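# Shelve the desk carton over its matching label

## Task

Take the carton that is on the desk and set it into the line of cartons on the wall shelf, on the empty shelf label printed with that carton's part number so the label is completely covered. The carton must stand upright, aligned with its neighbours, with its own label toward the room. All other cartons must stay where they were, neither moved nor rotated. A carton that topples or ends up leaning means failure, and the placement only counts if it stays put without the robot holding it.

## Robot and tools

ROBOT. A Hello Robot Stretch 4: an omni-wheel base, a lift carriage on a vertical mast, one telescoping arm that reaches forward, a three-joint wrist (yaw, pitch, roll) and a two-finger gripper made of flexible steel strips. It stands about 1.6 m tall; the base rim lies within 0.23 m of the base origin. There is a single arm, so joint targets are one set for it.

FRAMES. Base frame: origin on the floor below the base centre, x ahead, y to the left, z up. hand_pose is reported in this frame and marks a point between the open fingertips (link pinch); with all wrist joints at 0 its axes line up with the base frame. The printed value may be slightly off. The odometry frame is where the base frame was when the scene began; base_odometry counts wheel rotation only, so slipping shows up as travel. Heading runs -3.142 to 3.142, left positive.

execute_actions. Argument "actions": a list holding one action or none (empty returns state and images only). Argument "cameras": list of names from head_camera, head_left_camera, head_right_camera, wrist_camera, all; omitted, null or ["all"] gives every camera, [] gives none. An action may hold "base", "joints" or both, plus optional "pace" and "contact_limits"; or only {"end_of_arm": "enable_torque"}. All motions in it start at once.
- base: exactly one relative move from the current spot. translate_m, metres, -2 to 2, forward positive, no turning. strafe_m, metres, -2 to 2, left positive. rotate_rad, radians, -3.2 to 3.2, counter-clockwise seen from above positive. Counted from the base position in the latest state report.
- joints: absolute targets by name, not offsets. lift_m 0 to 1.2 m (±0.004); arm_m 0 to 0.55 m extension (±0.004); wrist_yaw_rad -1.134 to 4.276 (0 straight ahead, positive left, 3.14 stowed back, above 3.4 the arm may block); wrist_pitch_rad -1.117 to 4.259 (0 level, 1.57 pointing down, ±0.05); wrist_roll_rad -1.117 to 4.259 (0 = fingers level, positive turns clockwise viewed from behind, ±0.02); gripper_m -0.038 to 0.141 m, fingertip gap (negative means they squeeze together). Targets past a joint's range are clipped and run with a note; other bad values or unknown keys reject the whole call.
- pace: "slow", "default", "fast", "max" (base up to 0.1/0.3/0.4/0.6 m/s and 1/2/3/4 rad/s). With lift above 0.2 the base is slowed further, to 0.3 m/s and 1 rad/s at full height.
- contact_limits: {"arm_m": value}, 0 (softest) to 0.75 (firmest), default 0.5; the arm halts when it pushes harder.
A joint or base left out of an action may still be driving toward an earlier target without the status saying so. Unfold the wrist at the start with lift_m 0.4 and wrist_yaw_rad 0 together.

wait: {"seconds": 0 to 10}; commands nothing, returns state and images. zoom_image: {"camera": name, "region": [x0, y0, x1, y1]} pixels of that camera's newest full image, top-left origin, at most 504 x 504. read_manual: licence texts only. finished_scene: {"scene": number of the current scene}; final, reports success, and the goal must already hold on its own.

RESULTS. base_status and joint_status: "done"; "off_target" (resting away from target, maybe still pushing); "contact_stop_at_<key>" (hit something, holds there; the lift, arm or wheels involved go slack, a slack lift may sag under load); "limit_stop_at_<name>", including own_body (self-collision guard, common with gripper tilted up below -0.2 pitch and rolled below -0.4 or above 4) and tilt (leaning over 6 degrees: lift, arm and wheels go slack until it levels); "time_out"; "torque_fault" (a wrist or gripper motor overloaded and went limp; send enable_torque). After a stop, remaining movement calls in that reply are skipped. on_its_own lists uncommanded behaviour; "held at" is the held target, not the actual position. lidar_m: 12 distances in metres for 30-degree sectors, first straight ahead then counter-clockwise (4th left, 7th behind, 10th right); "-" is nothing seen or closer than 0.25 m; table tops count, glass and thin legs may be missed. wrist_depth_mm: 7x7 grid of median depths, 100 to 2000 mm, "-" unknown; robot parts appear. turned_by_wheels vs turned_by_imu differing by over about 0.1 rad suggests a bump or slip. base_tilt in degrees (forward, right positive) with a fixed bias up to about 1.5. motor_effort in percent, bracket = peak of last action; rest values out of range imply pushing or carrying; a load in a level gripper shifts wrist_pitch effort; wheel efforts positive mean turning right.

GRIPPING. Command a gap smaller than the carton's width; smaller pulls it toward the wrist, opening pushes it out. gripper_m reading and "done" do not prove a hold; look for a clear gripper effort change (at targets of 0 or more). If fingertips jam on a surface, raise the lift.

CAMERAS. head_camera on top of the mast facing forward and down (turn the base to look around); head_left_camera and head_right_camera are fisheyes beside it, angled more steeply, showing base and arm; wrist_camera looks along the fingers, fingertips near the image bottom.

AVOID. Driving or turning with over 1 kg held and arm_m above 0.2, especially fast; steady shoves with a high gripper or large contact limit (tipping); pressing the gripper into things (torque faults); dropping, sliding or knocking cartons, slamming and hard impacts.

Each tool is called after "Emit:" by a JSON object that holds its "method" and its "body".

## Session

Emit:
{"method": "execute_actions", "body": {"actions": []}}

Scene clock: 0.00 s.
base_odometry: x=+0.000 y=+0.000 heading=+0.000 (m, m, rad; odometry frame)
turned_by_wheels: +0.000 (rad since the last result)
turned_by_imu: +0.000 (rad since the last result)
base_tilt: forward=-0.1 right=+0.3 (deg)
lidar_m: 1.95 1.98 1.94 2.58 1.90 1.83 1.71 1.32 1.30 1.42 2.10 1.77
base_status: not commanded
joint_positions: lift_m=+0.221 arm_m=+0.001 wrist_yaw_rad=+3.178 wrist_pitch_rad=-0.001 wrist_roll_rad=-0.014 gripper_m=+0.057
joint_status: not commanded
motor_effort: lift_m=+19 arm_m=+0 wrist_yaw_rad=+1 wrist_pitch_rad=-8 wrist_roll_rad=-1 gripper_m=-3 wheel_0=+0 wheel_1=+0 wheel_2=+0 (%)
hand_pose: x=-0.1195 y=+0.0769 z=+0.3992 quat_wxyz=(-0.018, +0.001, -0.007, +1.000) (m; base frame)
wrist_depth_mm: - 141 140 - - - 1921 / - - 139 - - - 1808 / - 111 138 - - - 1756 / 143 130 152 - - - 1808 / 213 1464 1863 - - - 1808 / 221 1464 198 1708 214 1863 1756 / 223 991 1078 147 1025 1078 1182
pictures: head_camera, head_left_camera, head_right_camera, wrist_camera
Images, in order (width x height): head_camera 420x560, head_left_camera 420x672, head_right_camera 420x672, wrist_camera 616x392.

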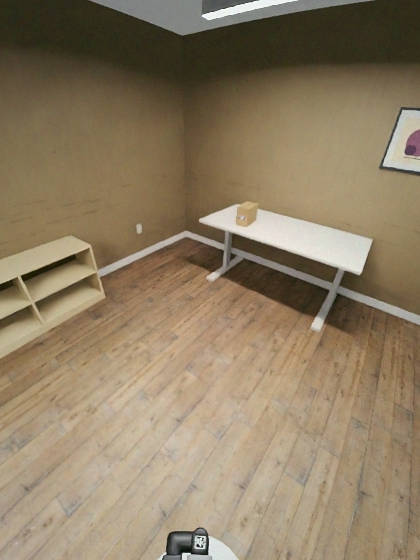

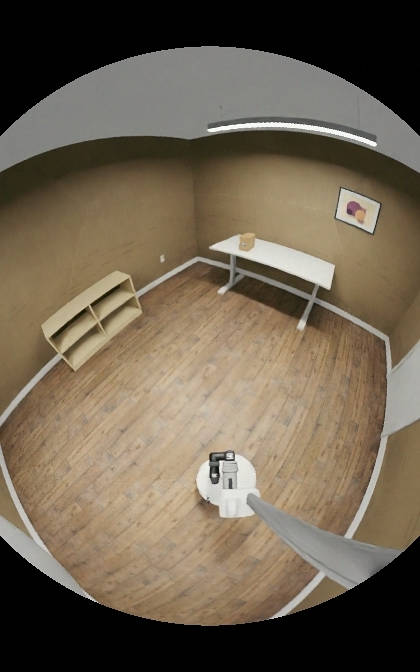

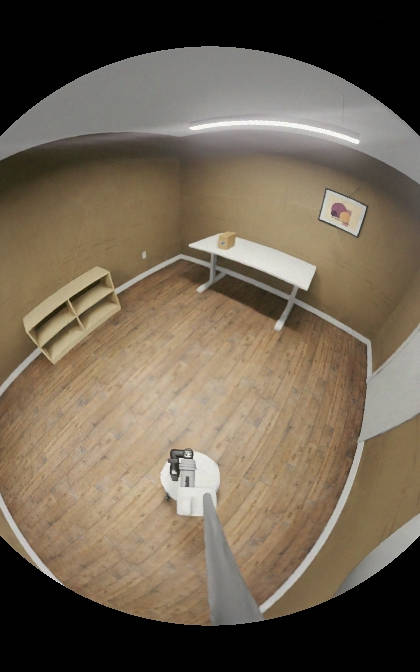

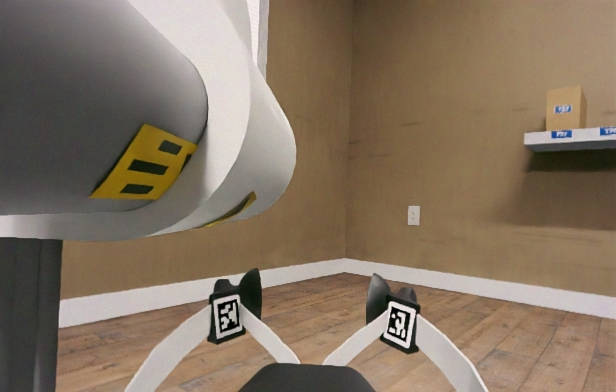

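Emit:
{"method": "execute_actions", "body": {"actions": [{"base":{"rotate_rad":-0.4},"joints":{"lift_m":0.9,"wrist_yaw_rad":0,"gripper_m":0.141}}]}}

Scene clock: 9.40 s.
base_odometry: x=+0.000 y=+0.000 heading=-0.400 (m, m, rad; odometry frame)
turned_by_wheels: -0.400 (rad since the last result)
turned_by_imu: -0.398 (rad since the last result)
base_tilt: forward=+0.0 right=+0.3 (deg)
lidar_m: 1.81 2.06 2.00 1.95 2.55 1.86 1.86 1.54 1.31 1.29 1.50 2.57
base_status: done
joint_positions: lift_m=+0.900 arm_m=+0.001 wrist_yaw_rad=+0.000 wrist_pitch_rad=-0.001 wrist_roll_rad=-0.014 gripper_m=+0.141
joint_status: all done
motor_effort: lift_m=+23(25) arm_m=+0(0) wrist_yaw_rad=+0(5) wrist_pitch_rad=-9(8) wrist_roll_rad=+0(0) gripper_m=+1(4) wheel_0=+1(6) wheel_1=+1(6) wheel_2=+0(6) (%)
hand_pose: x=+0.4605 y=-0.0873 z=+1.0782 quat_wxyz=(+1.000, -0.007, -0.001, +0.000) (m; base frame)
wrist_depth_mm: - - - - - - - / - - - - - - - / - - - - - - - / - - - - - - - / - - - - - - - / - 208 1863 - - 213 - / - - - 148 - - -
pictures: head_camera, head_left_camera, head_right_camera, wrist_camera
Images, in order (width x height): head_camera 420x560, head_left_camera 420x672, head_right_camera 420x672, wrist_camera 616x392.

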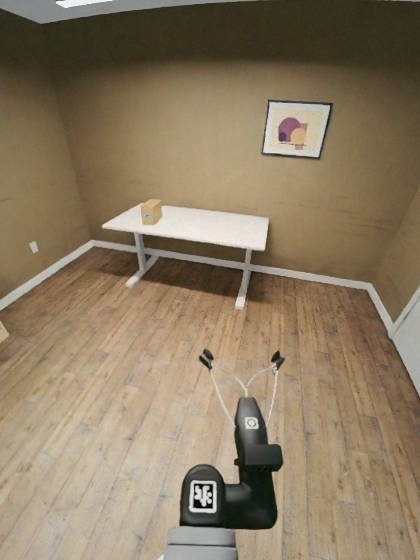

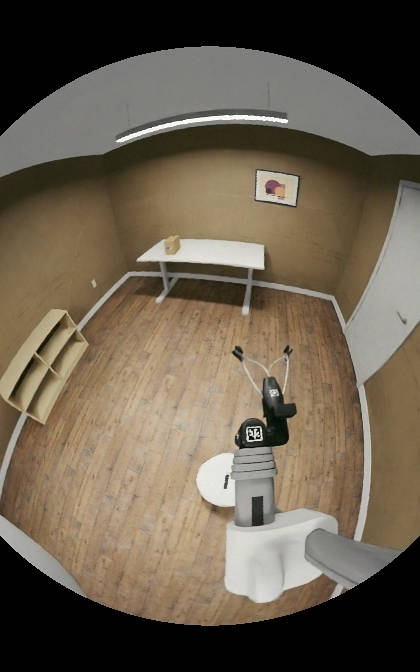

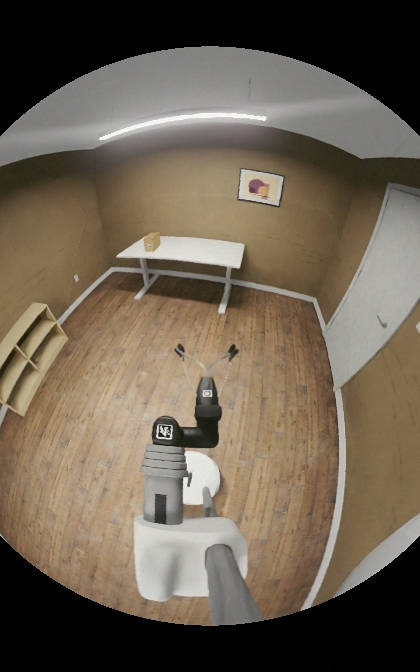

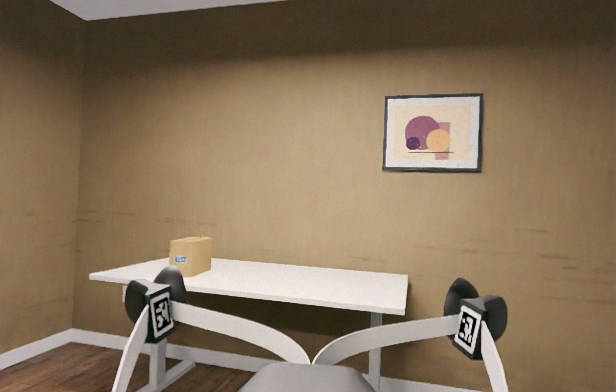

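Emit:
{"method": "execute_actions", "body": {"actions": [{"base":{"translate_m":0.9}}]}}

Scene clock: 22.73 s.
base_odometry: x=+0.829 y=-0.350 heading=-0.400 (m, m, rad; odometry frame)
turned_by_wheels: +0.000 (rad since the last result)
turned_by_imu: +0.004 (rad since the last result)
base_tilt: forward=+0.0 right=+0.3 (deg)
lidar_m: 0.90 1.08 2.16 1.77 2.04 2.74 2.99 1.79 1.50 1.48 1.71 0.93
base_status: done
joint_positions: lift_m=+0.900 arm_m=+0.001 wrist_yaw_rad=+0.000 wrist_pitch_rad=-0.001 wrist_roll_rad=-0.014 gripper_m=+0.141
joint_status: not commanded
motor_effort: lift_m=+22(23) arm_m=+0(0) wrist_yaw_rad=+0(0) wrist_pitch_rad=-8(8) wrist_roll_rad=-1(1) gripper_m=+0(1) wheel_0=-1(7) wheel_1=+0(5) wheel_2=+2(8) (%)
hand_pose: x=+0.4604 y=-0.0874 z=+1.0783 quat_wxyz=(+1.000, -0.007, -0.001, +0.000) (m; base frame)
wrist_depth_mm: 1983 1921 1708 1661 1537 1430 1336 / 1983 1808 1708 1618 1499 1430 1336 / 1983 1863 1708 1618 1537 1430 1366 / - 1808 1708 1618 1499 1430 1336 / 1983 1808 1756 1576 1537 1430 1366 / 1078 210 1366 1537 1499 212 1336 / 1008 904 976 148 946 1025 1336
pictures: head_camera, head_left_camera, head_right_camera, wrist_camera
Images, in order (width x height): head_camera 420x560, head_left_camera 420x672, head_right_camera 420x672, wrist_camera 616x392.

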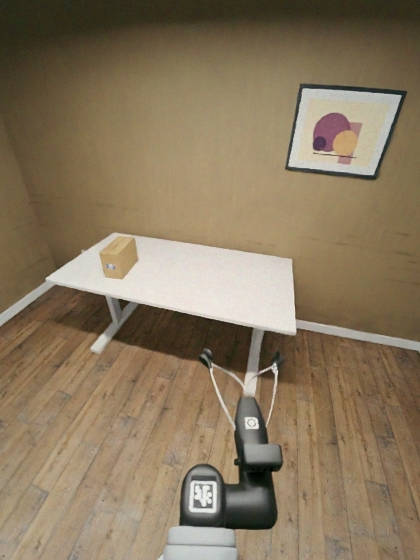

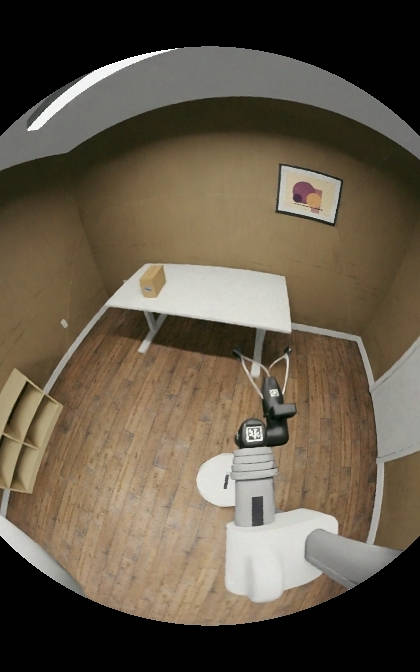

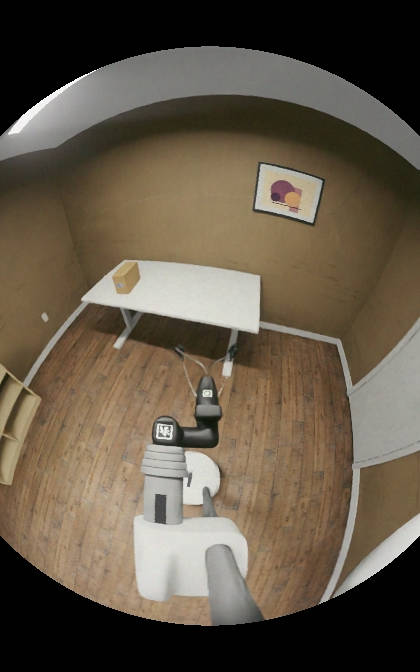

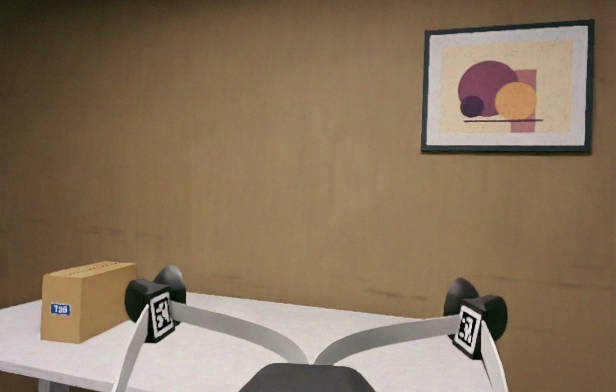

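Emit:
{"method": "execute_actions", "body": {"actions": [{"base":{"rotate_rad":-0.5}}], "cameras": []}}

Emit:
{"method": "execute_actions", "body": {"actions": [{"base":{"strafe_m":1.0}}]}}

Scene clock: 37.63 s.
base_odometry: x=+0.829 y=-0.350 heading=-0.900 (m, m, rad; odometry frame)
turned_by_wheels: -0.500 (rad since the last result)
turned_by_imu: -0.499 (rad since the last result)
base_tilt: forward=+0.0 right=+0.3 (deg)
lidar_m: 0.92 0.90 1.11 1.81 1.78 2.03 2.97 2.72 1.78 1.52 1.48 1.77
base_status: done
joint_positions: lift_m=+0.900 arm_m=+0.001 wrist_yaw_rad=+0.000 wrist_pitch_rad=-0.001 wrist_roll_rad=-0.014 gripper_m=+0.141
joint_status: not commanded
motor_effort: lift_m=+22(22) arm_m=+0(0) wrist_yaw_rad=+1(1) wrist_pitch_rad=-9(8) wrist_roll_rad=-1(0) gripper_m=+2(1) wheel_0=+0(8) wheel_1=+0(6) wheel_2=-1(4) (%)
hand_pose: x=+0.4604 y=-0.0874 z=+1.0783 quat_wxyz=(+1.000, -0.007, -0.001, +0.000) (m; base frame)
wrist_depth_mm: 1430 1464 1537 1661 1756 1863 1708 / 1397 1499 1537 1661 1756 1863 1661 / 1397 1464 1576 1661 1708 1863 1661 / 1397 1464 1537 1618 1808 1863 1661 / 1397 1499 1537 1661 1708 1808 1618 / 1366 210 1464 1618 1708 213 1576 / 931 891 976 148 1708 1808 1618
pictures: none
No camera images: the call's "cameras" was empty. Leave "cameras" out to get every camera's image.

Scene clock: 42.30 s.
base_odometry: x=+1.612 y=+0.272 heading=-0.900 (m, m, rad; odometry frame)
turned_by_wheels: +0.000 (rad since the last result)
turned_by_imu: +0.004 (rad since the last result)
base_tilt: forward=+0.0 right=+0.4 (deg)
lidar_m: 0.65 0.67 1.44 1.22 0.86 0.95 2.43 3.01 2.88 2.43 2.43 0.79
base_status: done
joint_positions: lift_m=+0.900 arm_m=+0.001 wrist_yaw_rad=+0.000 wrist_pitch_rad=-0.001 wrist_roll_rad=-0.014 gripper_m=+0.141
joint_status: not commanded
motor_effort: lift_m=+22(22) arm_m=+0(1) wrist_yaw_rad=+1(1) wrist_pitch_rad=-8(7) wrist_roll_rad=-1(1) gripper_m=+1(1) wheel_0=+1(11) wheel_1=+0(9) wheel_2=+0(1) (%)
hand_pose: x=+0.4604 y=-0.0874 z=+1.0783 quat_wxyz=(+1.000, -0.007, -0.001, +0.000) (m; base frame)
wrist_depth_mm: 1182 1229 1308 1366 1430 1537 1618 / 1160 1229 1281 1366 1397 1499 1618 / 1160 1205 1308 1366 1464 1499 1618 / 1160 1205 1308 1336 1464 1537 1618 / 1160 1229 1281 1366 1430 1576 1618 / 1160 209 1281 1336 1430 213 1661 / 931 591 917 148 960 960 1060
pictures: head_camera, head_left_camera, head_right_camera, wrist_camera
Images, in order (width x height): head_camera 420x560, head_left_camera 420x672, head_right_camera 420x672, wrist_camera 616x392.

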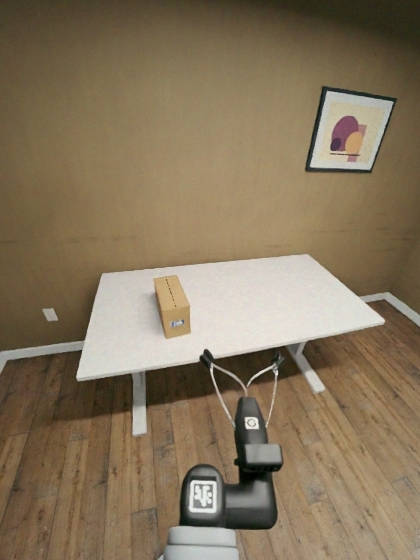

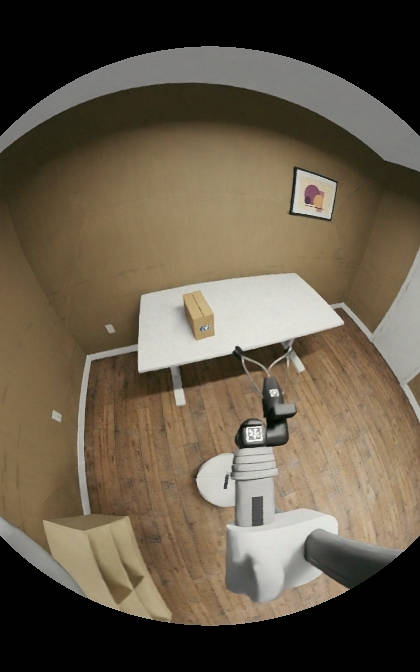

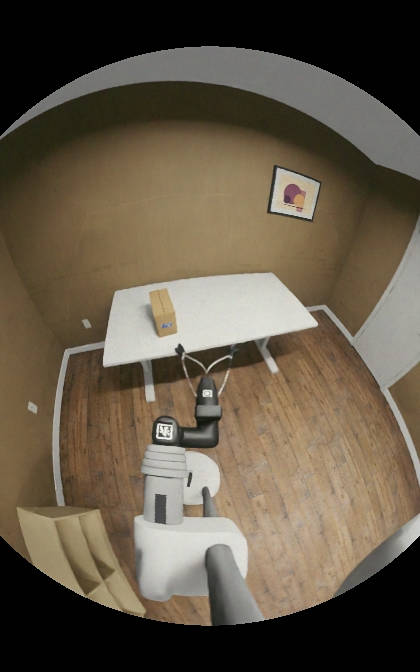

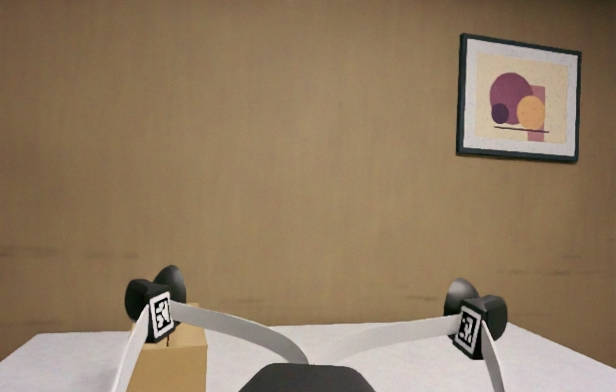

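Emit:
{"method": "execute_actions", "body": {"actions": [{"base":{"rotate_rad":0.25},"pace":"slow"}], "cameras": ["head_camera","wrist_camera"]}}

Scene clock: 56.40 s.
base_odometry: x=+1.612 y=+0.272 heading=-0.650 (m, m, rad; odometry frame)
turned_by_wheels: +0.250 (rad since the last result)
turned_by_imu: +0.251 (rad since the last result)
base_tilt: forward=+0.0 right=+0.3 (deg)
lidar_m: 0.66 0.70 1.27 0.96 0.88 1.16 3.28 3.22 2.61 2.41 0.98 0.69
base_status: done
joint_positions: lift_m=+0.900 arm_m=+0.001 wrist_yaw_rad=+0.000 wrist_pitch_rad=-0.001 wrist_roll_rad=-0.014 gripper_m=+0.141
joint_status: not commanded
motor_effort: lift_m=+22(21) arm_m=-1(0) wrist_yaw_rad=+1(0) wrist_pitch_rad=-8(8) wrist_roll_rad=+0(0) gripper_m=-1(2) wheel_0=-1(4) wheel_1=-2(5) wheel_2=-2(4) (%)
hand_pose: x=+0.4604 y=-0.0874 z=+1.0783 quat_wxyz=(+1.000, -0.007, -0.001, +0.000) (m; base frame)
wrist_depth_mm: 1336 1308 1281 1308 1308 1281 1255 / 1281 1281 1308 1281 1308 1281 1281 / 1308 1308 1308 1308 1308 1308 1255 / 1281 1308 1308 1308 1308 1281 1281 / 1308 1308 1308 1308 1281 1255 1281 / 1281 209 1281 1281 1281 213 1281 / 1281 960 976 148 960 960 1042
pictures: head_camera, wrist_camera
Images, in order (width x height): head_camera 420x560, wrist_camera 616x392.

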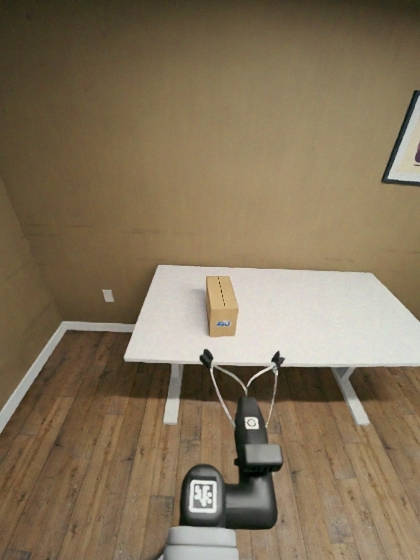

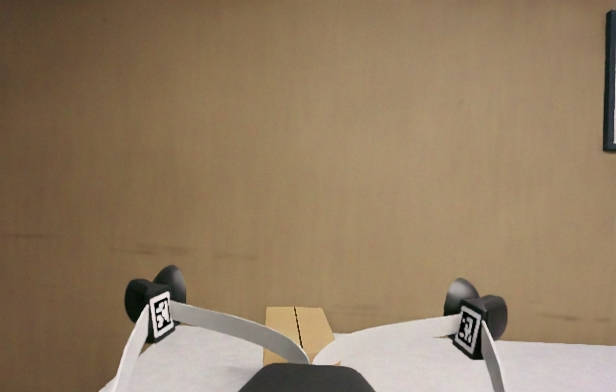

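Emit:
{"method": "execute_actions", "body": {"actions": [{"base":{"translate_m":0.15},"joints":{"lift_m":0.67}}], "cameras": ["head_camera","wrist_camera"]}}

Scene clock: 68.00 s.
base_odometry: x=+1.732 y=+0.181 heading=-0.650 (m, m, rad; odometry frame)
turned_by_wheels: +0.000 (rad since the last result)
turned_by_imu: +0.002 (rad since the last result)
base_tilt: forward=+0.0 right=+0.3 (deg)
lidar_m: 0.50 0.52 1.24 1.23 0.92 1.19 3.42 3.41 2.57 2.45 0.73 0.53
base_status: done
joint_positions: lift_m=+0.670 arm_m=+0.001 wrist_yaw_rad=+0.000 wrist_pitch_rad=-0.001 wrist_roll_rad=-0.014 gripper_m=+0.141
joint_status: all done
motor_effort: lift_m=+13(20) arm_m=+0(0) wrist_yaw_rad=+1(1) wrist_pitch_rad=-7(8) wrist_roll_rad=-1(0) gripper_m=-1(0) wheel_0=+0(2) wheel_1=+1(5) wheel_2=+1(6) (%)
hand_pose: x=+0.4604 y=-0.0874 z=+0.8489 quat_wxyz=(+1.000, -0.007, -0.001, +0.000) (m; base frame)
wrist_depth_mm: 1138 1138 1138 1138 1138 1138 1118 / 1160 1160 1138 1138 1138 1138 1138 / 1160 1160 1138 1160 1118 1138 1138 / 1160 1138 1160 1138 1118 1118 1118 / 1160 1138 1138 449 1118 1118 1118 / 615 209 535 449 691 213 741 / 407 394 427 148 421 424 469
pictures: head_camera, wrist_camera
Images, in order (width x height): head_camera 420x560, wrist_camera 616x392.

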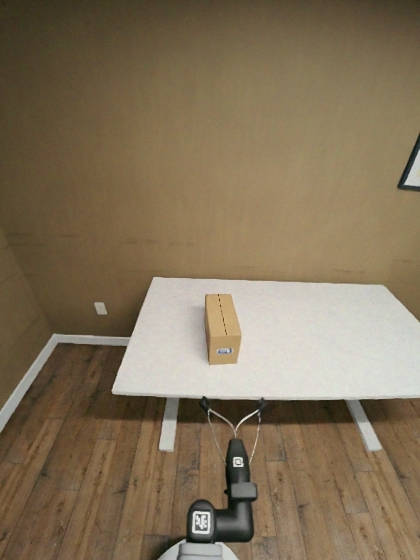

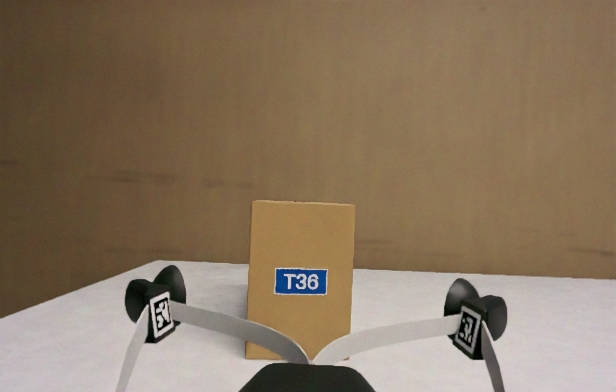

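Emit:
{"method": "execute_actions", "body": {"actions": [{"joints":{"lift_m":0.63,"arm_m":0.15},"pace":"slow"}], "cameras": ["wrist_camera"]}}

Scene clock: 83.17 s.
base_odometry: x=+1.732 y=+0.181 heading=-0.650 (m, m, rad; odometry frame)
turned_by_wheels: +0.000 (rad since the last result)
turned_by_imu: +0.002 (rad since the last result)
base_tilt: forward=+0.0 right=+0.4 (deg)
lidar_m: 0.50 0.54 1.29 1.20 0.90 1.19 3.45 3.36 2.62 2.45 0.75 0.57
base_status: not commanded
joint_positions: lift_m=+0.630 arm_m=+0.149 wrist_yaw_rad=+0.000 wrist_pitch_rad=-0.001 wrist_roll_rad=-0.014 gripper_m=+0.141
joint_status: all done
motor_effort: lift_m=+13(11) arm_m=+7(6) wrist_yaw_rad=+1(1) wrist_pitch_rad=-8(8) wrist_roll_rad=-1(0) gripper_m=+1(1) wheel_0=+0(0) wheel_1=+1(1) wheel_2=+0(1) (%)
hand_pose: x=+0.6082 y=-0.0874 z=+0.8090 quat_wxyz=(+1.000, -0.007, -0.001, +0.000) (m; base frame)
wrist_depth_mm: 1008 991 991 991 976 976 976 / 1008 1008 991 976 991 976 976 / 1008 991 991 991 991 976 976 / 991 991 294 297 976 960 976 / 991 991 294 298 976 976 960 / 469 209 294 298 525 213 569 / 317 306 294 148 322 329 357
pictures: wrist_camera
Images, in order (width x height): wrist_camera 616x392.

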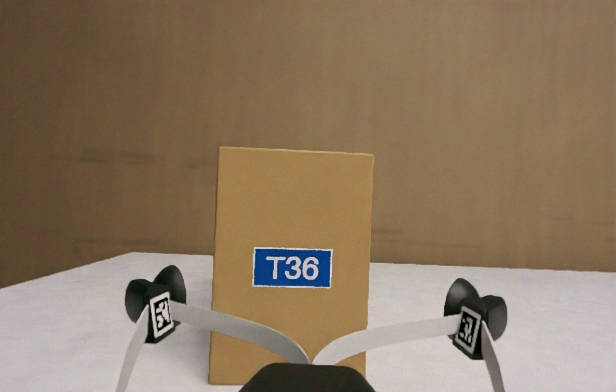

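Emit:
{"method": "execute_actions", "body": {"actions": [{"base":{"strafe_m":0.012},"pace":"slow"}], "cameras": []}}

Emit:
{"method": "execute_actions", "body": {"actions": [{"joints":{"arm_m":0.29},"pace":"slow","contact_limits":{"arm_m":0.2}}], "cameras": ["head_camera","wrist_camera"]}}

Scene clock: 96.43 s.
base_odometry: x=+1.739 y=+0.190 heading=-0.650 (m, m, rad; odometry frame)
turned_by_wheels: +0.000 (rad since the last result)
turned_by_imu: +0.001 (rad since the last result)
base_tilt: forward=+0.0 right=+0.3 (deg)
lidar_m: 0.50 0.53 1.28 1.19 0.89 1.20 3.45 3.40 2.60 2.45 0.77 0.55
base_status: done
joint_positions: lift_m=+0.630 arm_m=+0.149 wrist_yaw_rad=+0.000 wrist_pitch_rad=-0.001 wrist_roll_rad=-0.014 gripper_m=+0.141
joint_status: not commanded
motor_effort: lift_m=+13(13) arm_m=+7(7) wrist_yaw_rad=+1(1) wrist_pitch_rad=-8(9) wrist_roll_rad=+1(1) gripper_m=+0(0) wheel_0=-2(1) wheel_1=+2(5) wheel_2=+0(4) (%)
hand_pose: x=+0.6082 y=-0.0874 z=+0.8090 quat_wxyz=(+1.000, -0.007, -0.001, +0.000) (m; base frame)
wrist_depth_mm: 991 991 976 991 976 976 976 / 1008 991 976 1008 991 991 976 / 991 991 991 976 991 976 960 / 1008 976 976 297 976 960 976 / 991 991 715 297 788 976 960 / 466 209 293 297 303 212 569 / 315 306 293 148 324 329 357
pictures: none
No camera images: the call's "cameras" was empty. Leave "cameras" out to get every camera's image.

Scene clock: 99.13 s.
base_odometry: x=+1.739 y=+0.190 heading=-0.650 (m, m, rad; odometry frame)
turned_by_wheels: +0.000 (rad since the last result)
turned_by_imu: +0.001 (rad since the last result)
base_tilt: forward=+0.0 right=+0.3 (deg)
lidar_m: 0.51 0.54 1.29 1.21 0.89 1.18 3.44 3.37 2.62 2.44 0.75 0.54
base_status: not commanded
joint_positions: lift_m=+0.630 arm_m=+0.289 wrist_yaw_rad=+0.000 wrist_pitch_rad=-0.001 wrist_roll_rad=-0.014 gripper_m=+0.141
joint_status: all done
motor_effort: lift_m=+13(13) arm_m=+7(6) wrist_yaw_rad=+1(1) wrist_pitch_rad=-8(8) wrist_roll_rad=-1(1) gripper_m=+3(1) wheel_0=-2(2) wheel_1=+2(2) wheel_2=+0(0) (%)
contact_limits: arm_m 0.2
hand_pose: x=+0.7481 y=-0.0874 z=+0.8090 quat_wxyz=(+1.000, -0.007, -0.001, +0.000) (m; base frame)
wrist_depth_mm: 854 842 842 842 842 831 831 / 854 854 842 842 831 831 831 / 854 842 195 195 196 831 831 / 854 842 194 195 195 831 820 / 842 842 194 195 195 831 820 / 462 211 194 195 195 213 559 / 315 303 194 148 195 327 357
pictures: head_camera, wrist_camera
Images, in order (width x height): head_camera 420x560, wrist_camera 616x392.

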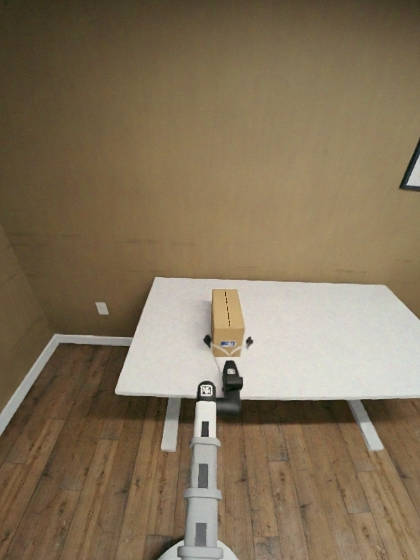

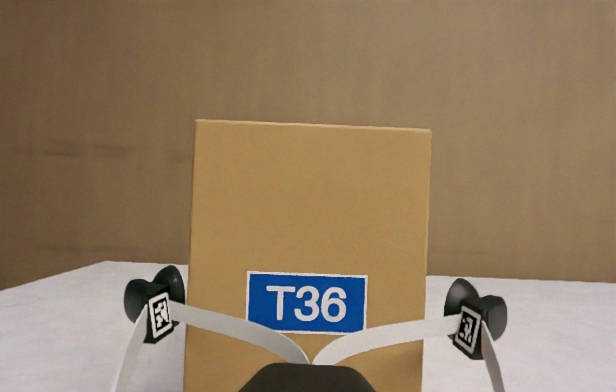

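Seated and squared by the fingers. Grip and lift.

Emit:
{"method": "execute_actions", "body": {"actions": [{"joints":{"gripper_m":0.05}}], "cameras": []}}

Emit:
{"method": "execute_actions", "body": {"actions": [{"joints":{"lift_m":0.75},"pace":"slow"}], "cameras": ["wrist_camera"]}}

Scene clock: 107.67 s.
base_odometry: x=+1.739 y=+0.190 heading=-0.650 (m, m, rad; odometry frame)
turned_by_wheels: +0.000 (rad since the last result)
turned_by_imu: +0.001 (rad since the last result)
base_tilt: forward=+0.1 right=+0.2 (deg)
lidar_m: 0.52 0.55 1.27 1.21 0.90 1.18 3.46 3.39 2.59 2.45 0.76 0.54
base_status: not commanded
joint_positions: lift_m=+0.630 arm_m=+0.289 wrist_yaw_rad=+0.000 wrist_pitch_rad=-0.001 wrist_roll_rad=-0.014 gripper_m=+0.050
joint_status: all done
motor_effort: lift_m=+13(13) arm_m=+7(7) wrist_yaw_rad=+1(1) wrist_pitch_rad=-8(9) wrist_roll_rad=+2(1) gripper_m=-20(19) wheel_0=-1(1) wheel_1=+2(2) wheel_2=+0(0) (%)
hand_pose: x=+0.7482 y=-0.0874 z=+0.8090 quat_wxyz=(+1.000, -0.007, -0.001, +0.000) (m; base frame)
wrist_depth_mm: 854 842 842 842 842 831 831 / 854 842 842 842 831 831 831 / 842 842 175 176 177 831 820 / 842 842 175 176 176 842 809 / 842 842 175 175 176 831 820 / 466 187 175 175 176 209 564 / 296 300 174 175 175 176 334
pictures: none
No camera images: the call's "cameras" was empty. Leave "cameras" out to get every camera's image.

Scene clock: 109.50 s.
base_odometry: x=+1.739 y=+0.190 heading=-0.650 (m, m, rad; odometry frame)
turned_by_wheels: +0.000 (rad since the last result)
turned_by_imu: +0.001 (rad since the last result)
base_tilt: forward=+0.0 right=+0.3 (deg)
lidar_m: 0.52 0.52 1.24 1.20 0.88 1.16 3.45 3.39 2.59 2.41 0.76 0.53
base_status: not commanded
joint_positions: lift_m=+0.750 arm_m=+0.289 wrist_yaw_rad=+0.000 wrist_pitch_rad=+0.001 wrist_roll_rad=-0.014 gripper_m=+0.050
joint_status: all done
motor_effort: lift_m=+23(25) arm_m=+7(7) wrist_yaw_rad=+1(1) wrist_pitch_rad=-14(14) wrist_roll_rad=+0(1) gripper_m=-19(21) wheel_0=-2(1) wheel_1=+2(2) wheel_2=+0(0) (%)
hand_pose: x=+0.7482 y=-0.0874 z=+0.9275 quat_wxyz=(+1.000, -0.007, +0.000, +0.000) (m; base frame)
wrist_depth_mm: 854 854 842 842 831 831 820 / 842 842 854 831 842 831 831 / 854 842 179 179 180 831 831 / 854 842 178 178 179 831 820 / 842 842 176 177 177 820 820 / 842 187 175 175 176 210 820 / 539 554 174 174 175 175 634
pictures: wrist_camera
Images, in order (width x height): wrist_camera 616x392.

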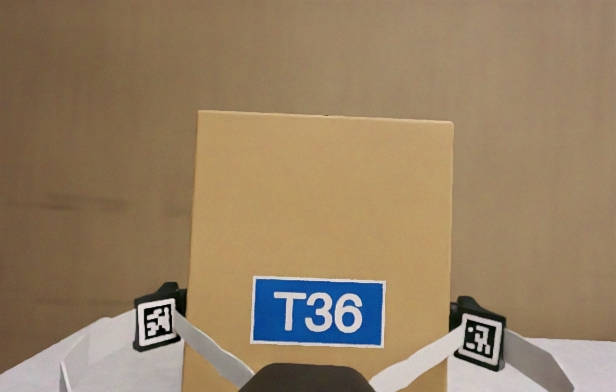

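Emit:
{"method": "execute_actions", "body": {"actions": [{"base":{"translate_m":-0.5},"joints":{"arm_m":0.0}}], "cameras": []}}

Emit:
{"method": "execute_actions", "body": {"actions": [{"base":{"rotate_rad":3.14},"pace":"slow"}]}}

Scene clock: 121.67 s.
base_odometry: x=+1.341 y=+0.493 heading=-0.650 (m, m, rad; odometry frame)
turned_by_wheels: +0.000 (rad since the last result)
turned_by_imu: +0.001 (rad since the last result)
base_tilt: forward=+0.0 right=+0.3 (deg)
lidar_m: 0.38 1.06 1.27 0.80 0.82 1.13 2.91 2.81 2.61 2.47 1.52 0.41
base_status: done
joint_positions: lift_m=+0.750 arm_m=+0.002 wrist_yaw_rad=+0.000 wrist_pitch_rad=+0.001 wrist_roll_rad=-0.014 gripper_m=+0.050
joint_status: all done
motor_effort: lift_m=+23(24) arm_m=-7(9) wrist_yaw_rad=+1(0) wrist_pitch_rad=-15(15) wrist_roll_rad=-1(0) gripper_m=-19(21) wheel_0=+0(3) wheel_1=+0(5) wheel_2=+0(9) (%)
hand_pose: x=+0.4616 y=-0.0874 z=+0.9275 quat_wxyz=(+1.000, -0.007, +0.001, +0.000) (m; base frame)
wrist_depth_mm: 1661 1661 1661 1618 1661 1661 1661 / 1708 1708 1661 1661 1661 1661 1618 / 1661 1708 179 180 180 1661 1618 / 1661 1708 178 178 179 1661 1618 / 1661 1661 176 177 177 1661 1618 / 1661 187 175 175 176 210 1042 / 1661 1661 174 174 175 176 1205
pictures: none
No camera images: the call's "cameras" was empty. Leave "cameras" out to get every camera's image.

Scene clock: 126.10 s.
base_odometry: x=+1.341 y=+0.493 heading=+2.490 (m, m, rad; odometry frame)
turned_by_wheels: +3.140 (rad since the last result)
turned_by_imu: +3.140 (rad since the last result)
base_tilt: forward=+0.0 right=+0.3 (deg)
lidar_m: 0.38 2.74 2.61 2.48 1.52 1.09 1.01 1.05 1.26 0.78 0.82 0.41
base_status: done
joint_positions: lift_m=+0.750 arm_m=+0.002 wrist_yaw_rad=+0.000 wrist_pitch_rad=+0.001 wrist_roll_rad=-0.014 gripper_m=+0.050
joint_status: not commanded
motor_effort: lift_m=+23(22) arm_m=-7(7) wrist_yaw_rad=+1(1) wrist_pitch_rad=-15(15) wrist_roll_rad=+0(0) gripper_m=-20(20) wheel_0=-1(8) wheel_1=-1(4) wheel_2=-2(9) (%)
hand_pose: x=+0.4616 y=-0.0874 z=+0.9275 quat_wxyz=(+1.000, -0.007, +0.001, +0.000) (m; base frame)
wrist_depth_mm: - - - - - - 1808 / - - - - - - 1808 / - - 179 179 180 - 1808 / - - 178 178 179 - 1808 / - - 176 176 177 - 1808 / - 187 175 175 176 210 1756 / - - 173 175 174 176 1576
pictures: head_camera, head_left_camera, head_right_camera, wrist_camera
Images, in order (width x height): head_camera 420x560, head_left_camera 420x672, head_right_camera 420x672, wrist_camera 616x392.

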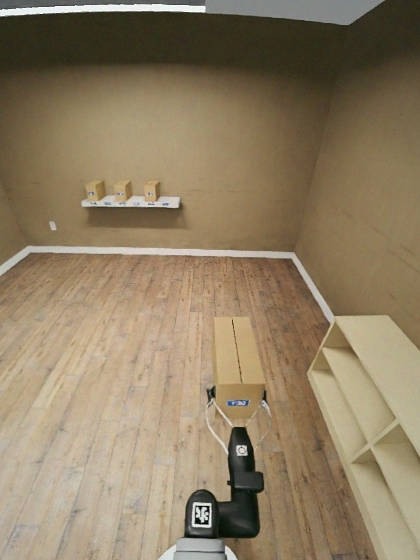

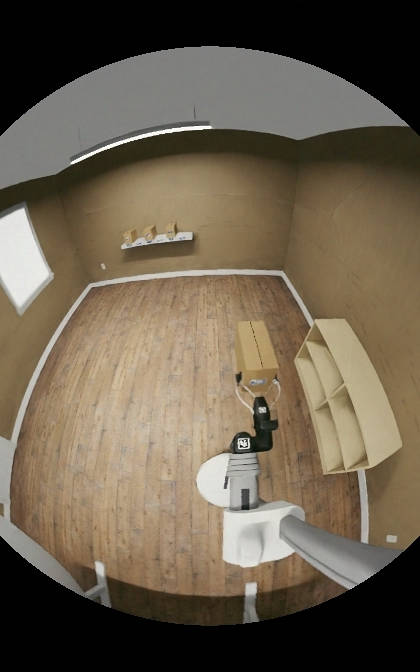

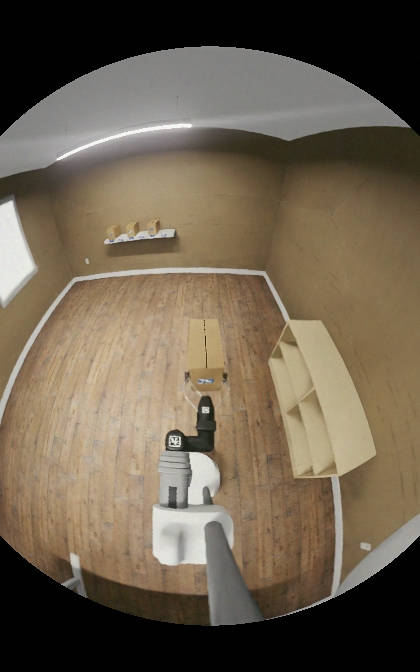

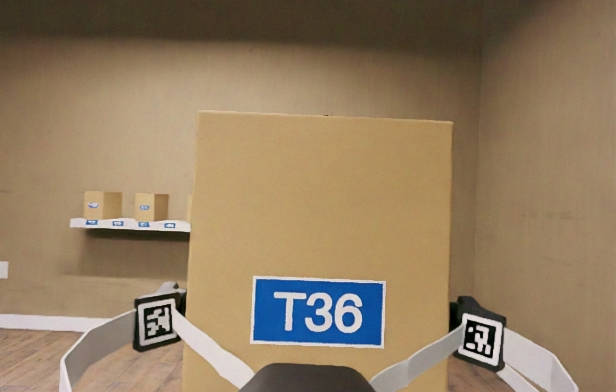

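Emit:
{"method": "execute_actions", "body": {"actions": [{"base":{"translate_m":1.4}}]}}

Scene clock: 152.47 s.
base_odometry: x=+0.228 y=+1.342 heading=+2.490 (m, m, rad; odometry frame)
turned_by_wheels: +0.000 (rad since the last result)
turned_by_imu: +0.005 (rad since the last result)
base_tilt: forward=+0.0 right=+0.3 (deg)
lidar_m: 0.36 1.31 1.77 2.50 2.65 2.58 3.24 1.17 0.78 1.06 1.20 0.42
base_status: done
joint_positions: lift_m=+0.750 arm_m=+0.002 wrist_yaw_rad=+0.000 wrist_pitch_rad=+0.001 wrist_roll_rad=-0.014 gripper_m=+0.050
joint_status: not commanded
motor_effort: lift_m=+23(23) arm_m=-7(7) wrist_yaw_rad=+1(1) wrist_pitch_rad=-14(15) wrist_roll_rad=+0(1) gripper_m=-19(20) wheel_0=+1(6) wheel_1=+0(5) wheel_2=+2(10) (%)
hand_pose: x=+0.4616 y=-0.0874 z=+0.9275 quat_wxyz=(+1.000, -0.007, +0.001, +0.000) (m; base frame)
wrist_depth_mm: 1366 1336 1366 1366 1336 1336 1336 / 1366 1366 1336 1336 1336 1308 1308 / 1336 1336 179 179 180 1336 1308 / 1182 1336 178 178 178 1336 1336 / 1060 1255 176 177 177 1308 1308 / 1336 187 175 175 176 209 1308 / 1336 1336 174 175 175 175 1308
pictures: head_camera, head_left_camera, head_right_camera, wrist_camera
Images, in order (width x height): head_camera 420x560, head_left_camera 420x672, head_right_camera 420x672, wrist_camera 616x392.

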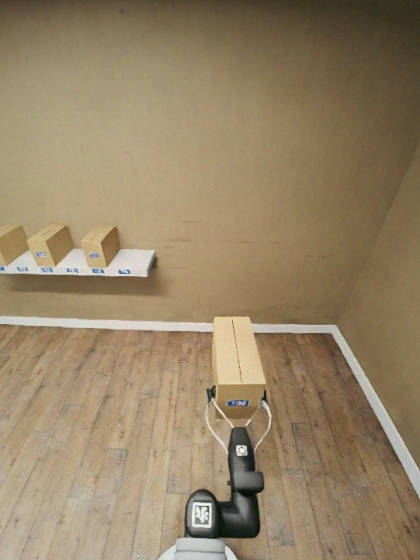

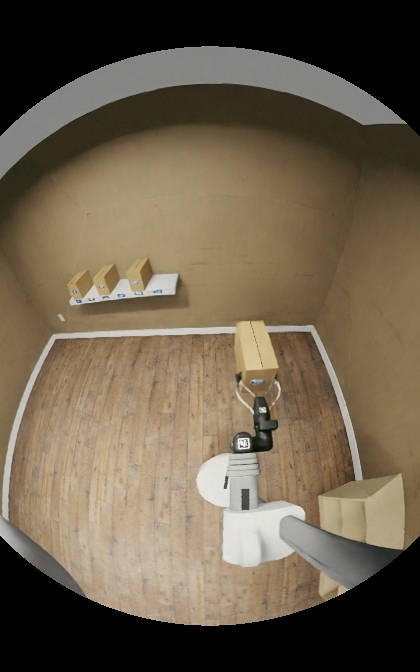

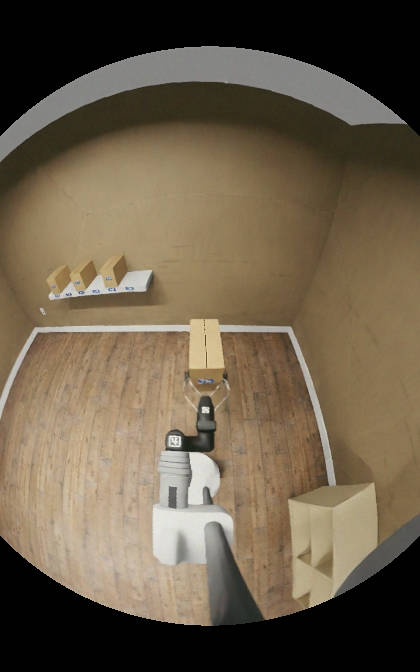

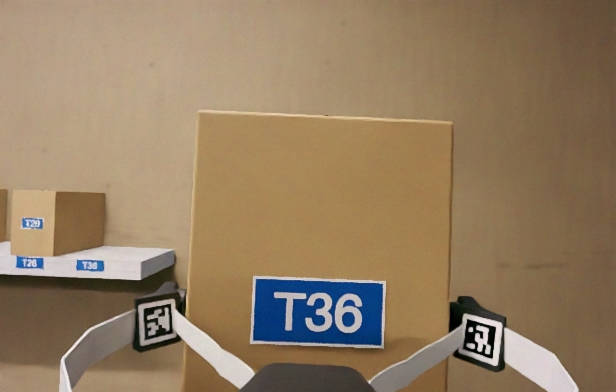

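Emit:
{"method": "zoom_image", "body": {"camera": "wrist_camera", "region": [0, 180, 200, 290]}}

Region (0, 180, 200, 290) of wrist_camera's 616x392 image, scaled by 2.520; it fills the top 277 rows of this view, and the rest is white.

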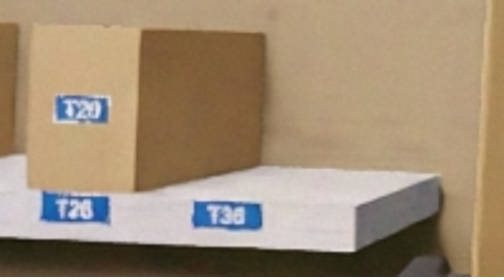

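Emit:
{"method": "execute_actions", "body": {"actions": [{"base":{"strafe_m":0.6},"joints":{"lift_m":0.82}}], "cameras": []}}

Emit:
{"method": "execute_actions", "body": {"actions": [{"base":{"translate_m":0.45}}]}}

Scene clock: 175.10 s.
base_odometry: x=-0.136 y=+0.865 heading=+2.490 (m, m, rad; odometry frame)
turned_by_wheels: +0.000 (rad since the last result)
turned_by_imu: +0.003 (rad since the last result)
base_tilt: forward=+0.0 right=+0.3 (deg)
lidar_m: 0.40 1.24 2.02 1.90 2.01 2.73 3.25 2.02 1.38 1.34 1.82 0.41
base_status: done
joint_positions: lift_m=+0.820 arm_m=+0.002 wrist_yaw_rad=+0.000 wrist_pitch_rad=+0.001 wrist_roll_rad=-0.014 gripper_m=+0.050
joint_status: all done
motor_effort: lift_m=+23(24) arm_m=-7(7) wrist_yaw_rad=+1(1) wrist_pitch_rad=-15(14) wrist_roll_rad=+0(1) gripper_m=-19(19) wheel_0=+1(10) wheel_1=-2(7) wheel_2=+0(1) (%)
hand_pose: x=+0.4616 y=-0.0874 z=+0.9975 quat_wxyz=(+1.000, -0.007, +0.001, +0.000) (m; base frame)
wrist_depth_mm: 1336 1308 1336 1336 1336 1336 1308 / 1336 1308 1336 1336 1308 1308 1308 / 1336 1308 179 180 180 1308 1308 / 1308 1308 177 178 178 1281 1308 / 1118 1060 176 177 178 1308 1281 / 1336 187 174 175 176 210 1308 / 1336 1308 173 175 175 176 1308
pictures: none
No camera images: the call's "cameras" was empty. Leave "cameras" out to get every camera's image.

Scene clock: 178.10 s.
base_odometry: x=-0.494 y=+1.138 heading=+2.490 (m, m, rad; odometry frame)
turned_by_wheels: +0.000 (rad since the last result)
turned_by_imu: +0.001 (rad since the last result)
base_tilt: forward=+0.0 right=+0.3 (deg)
lidar_m: 0.38 0.82 1.09 1.91 2.01 2.75 3.81 2.00 1.54 1.75 1.52 0.39
base_status: done
joint_positions: lift_m=+0.820 arm_m=+0.002 wrist_yaw_rad=+0.000 wrist_pitch_rad=+0.001 wrist_roll_rad=-0.014 gripper_m=+0.050
joint_status: not commanded
motor_effort: lift_m=+23(23) arm_m=-7(7) wrist_yaw_rad=+1(1) wrist_pitch_rad=-15(14) wrist_roll_rad=-1(1) gripper_m=-19(18) wheel_0=-1(5) wheel_1=+0(5) wheel_2=+1(8) (%)
hand_pose: x=+0.4616 y=-0.0874 z=+0.9975 quat_wxyz=(+1.000, -0.007, +0.001, +0.000) (m; base frame)
wrist_depth_mm: 854 854 854 854 854 842 842 / 842 866 842 854 854 842 842 / 854 854 179 180 180 854 831 / 854 854 177 178 179 842 842 / 683 854 176 177 177 842 842 / 654 187 175 175 176 210 842 / 585 580 173 174 175 175 831
pictures: head_camera, head_left_camera, head_right_camera, wrist_camera
Images, in order (width x height): head_camera 420x560, head_left_camera 420x672, head_right_camera 420x672, wrist_camera 616x392.

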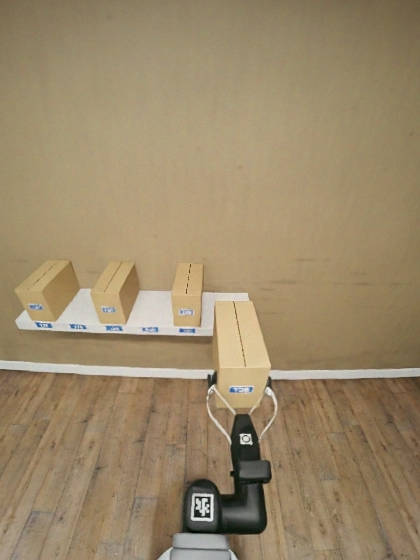

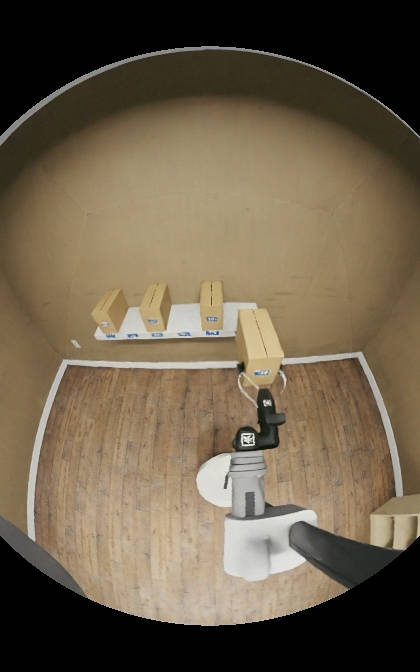

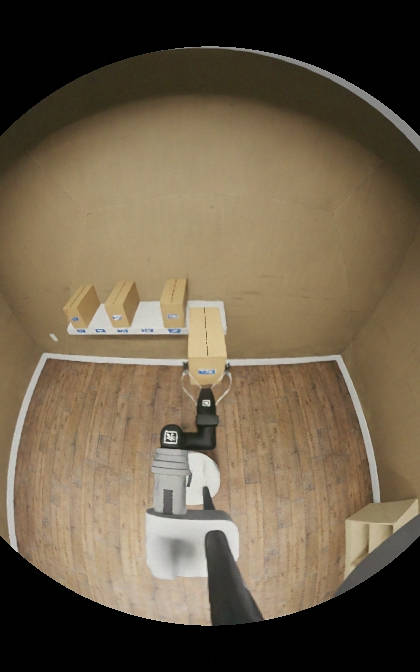

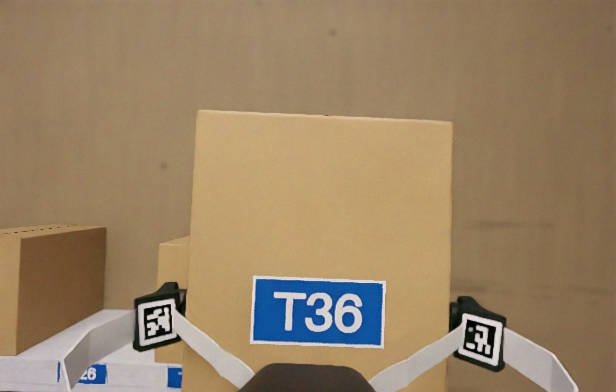

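Emit:
{"method": "execute_actions", "body": {"actions": [{"joints":{"arm_m":0.43},"pace":"slow","contact_limits":{"arm_m":0.2}}], "cameras": ["head_camera","wrist_camera"]}}

Scene clock: 198.03 s.
base_odometry: x=-0.494 y=+1.138 heading=+2.490 (m, m, rad; odometry frame)
turned_by_wheels: +0.000 (rad since the last result)
turned_by_imu: +0.002 (rad since the last result)
base_tilt: forward=+0.0 right=+0.2 (deg)
lidar_m: 0.76 0.82 1.07 1.91 2.00 2.77 3.80 2.01 1.52 1.75 1.50 1.09
base_status: not commanded
joint_positions: lift_m=+0.820 arm_m=+0.423 wrist_yaw_rad=-0.006 wrist_pitch_rad=+0.002 wrist_roll_rad=-0.014 gripper_m=+0.050
joint_status: arm_m contact_stop (moved +0.421 of +0.428)
on_its_own: arm_m is slack since a contact_stop (your +0.430 is given up); wrist_yaw_rad is at rest, and its effort (+18) is outside its rest range (-13 to +13)
motor_effort: lift_m=+23(23) arm_m=+0(14) wrist_yaw_rad=+18(19) wrist_pitch_rad=-16(18) wrist_roll_rad=+0(0) gripper_m=-15(22) wheel_0=+3(4) wheel_1=+3(3) wheel_2=-9(9) (%)
contact_limits: arm_m 0.2
hand_pose: x=+0.8823 y=-0.0891 z=+0.9974 quat_wxyz=(+1.000, -0.007, +0.001, -0.003) (m; base frame)
wrist_depth_mm: 421 421 421 421 418 418 418 / 421 421 418 418 418 418 418 / 421 421 167 167 167 418 418 / 418 421 167 167 167 415 418 / 424 418 167 167 167 418 418 / 238 183 167 167 167 415 415 / 170 235 167 167 167 179 415
pictures: head_camera, wrist_camera
Images, in order (width x height): head_camera 420x560, wrist_camera 616x392.

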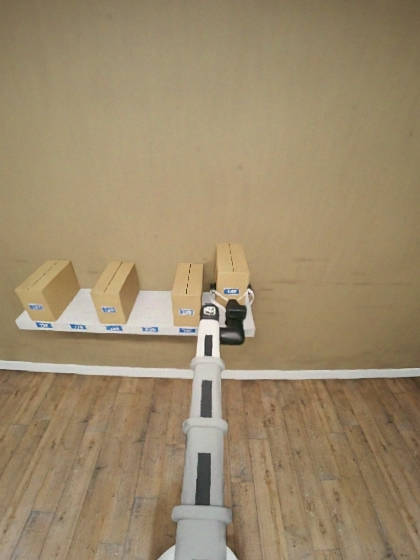

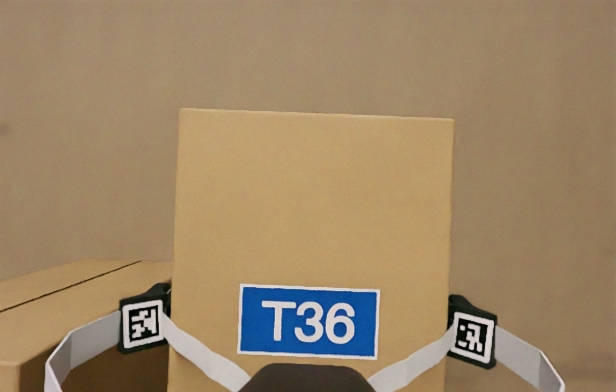

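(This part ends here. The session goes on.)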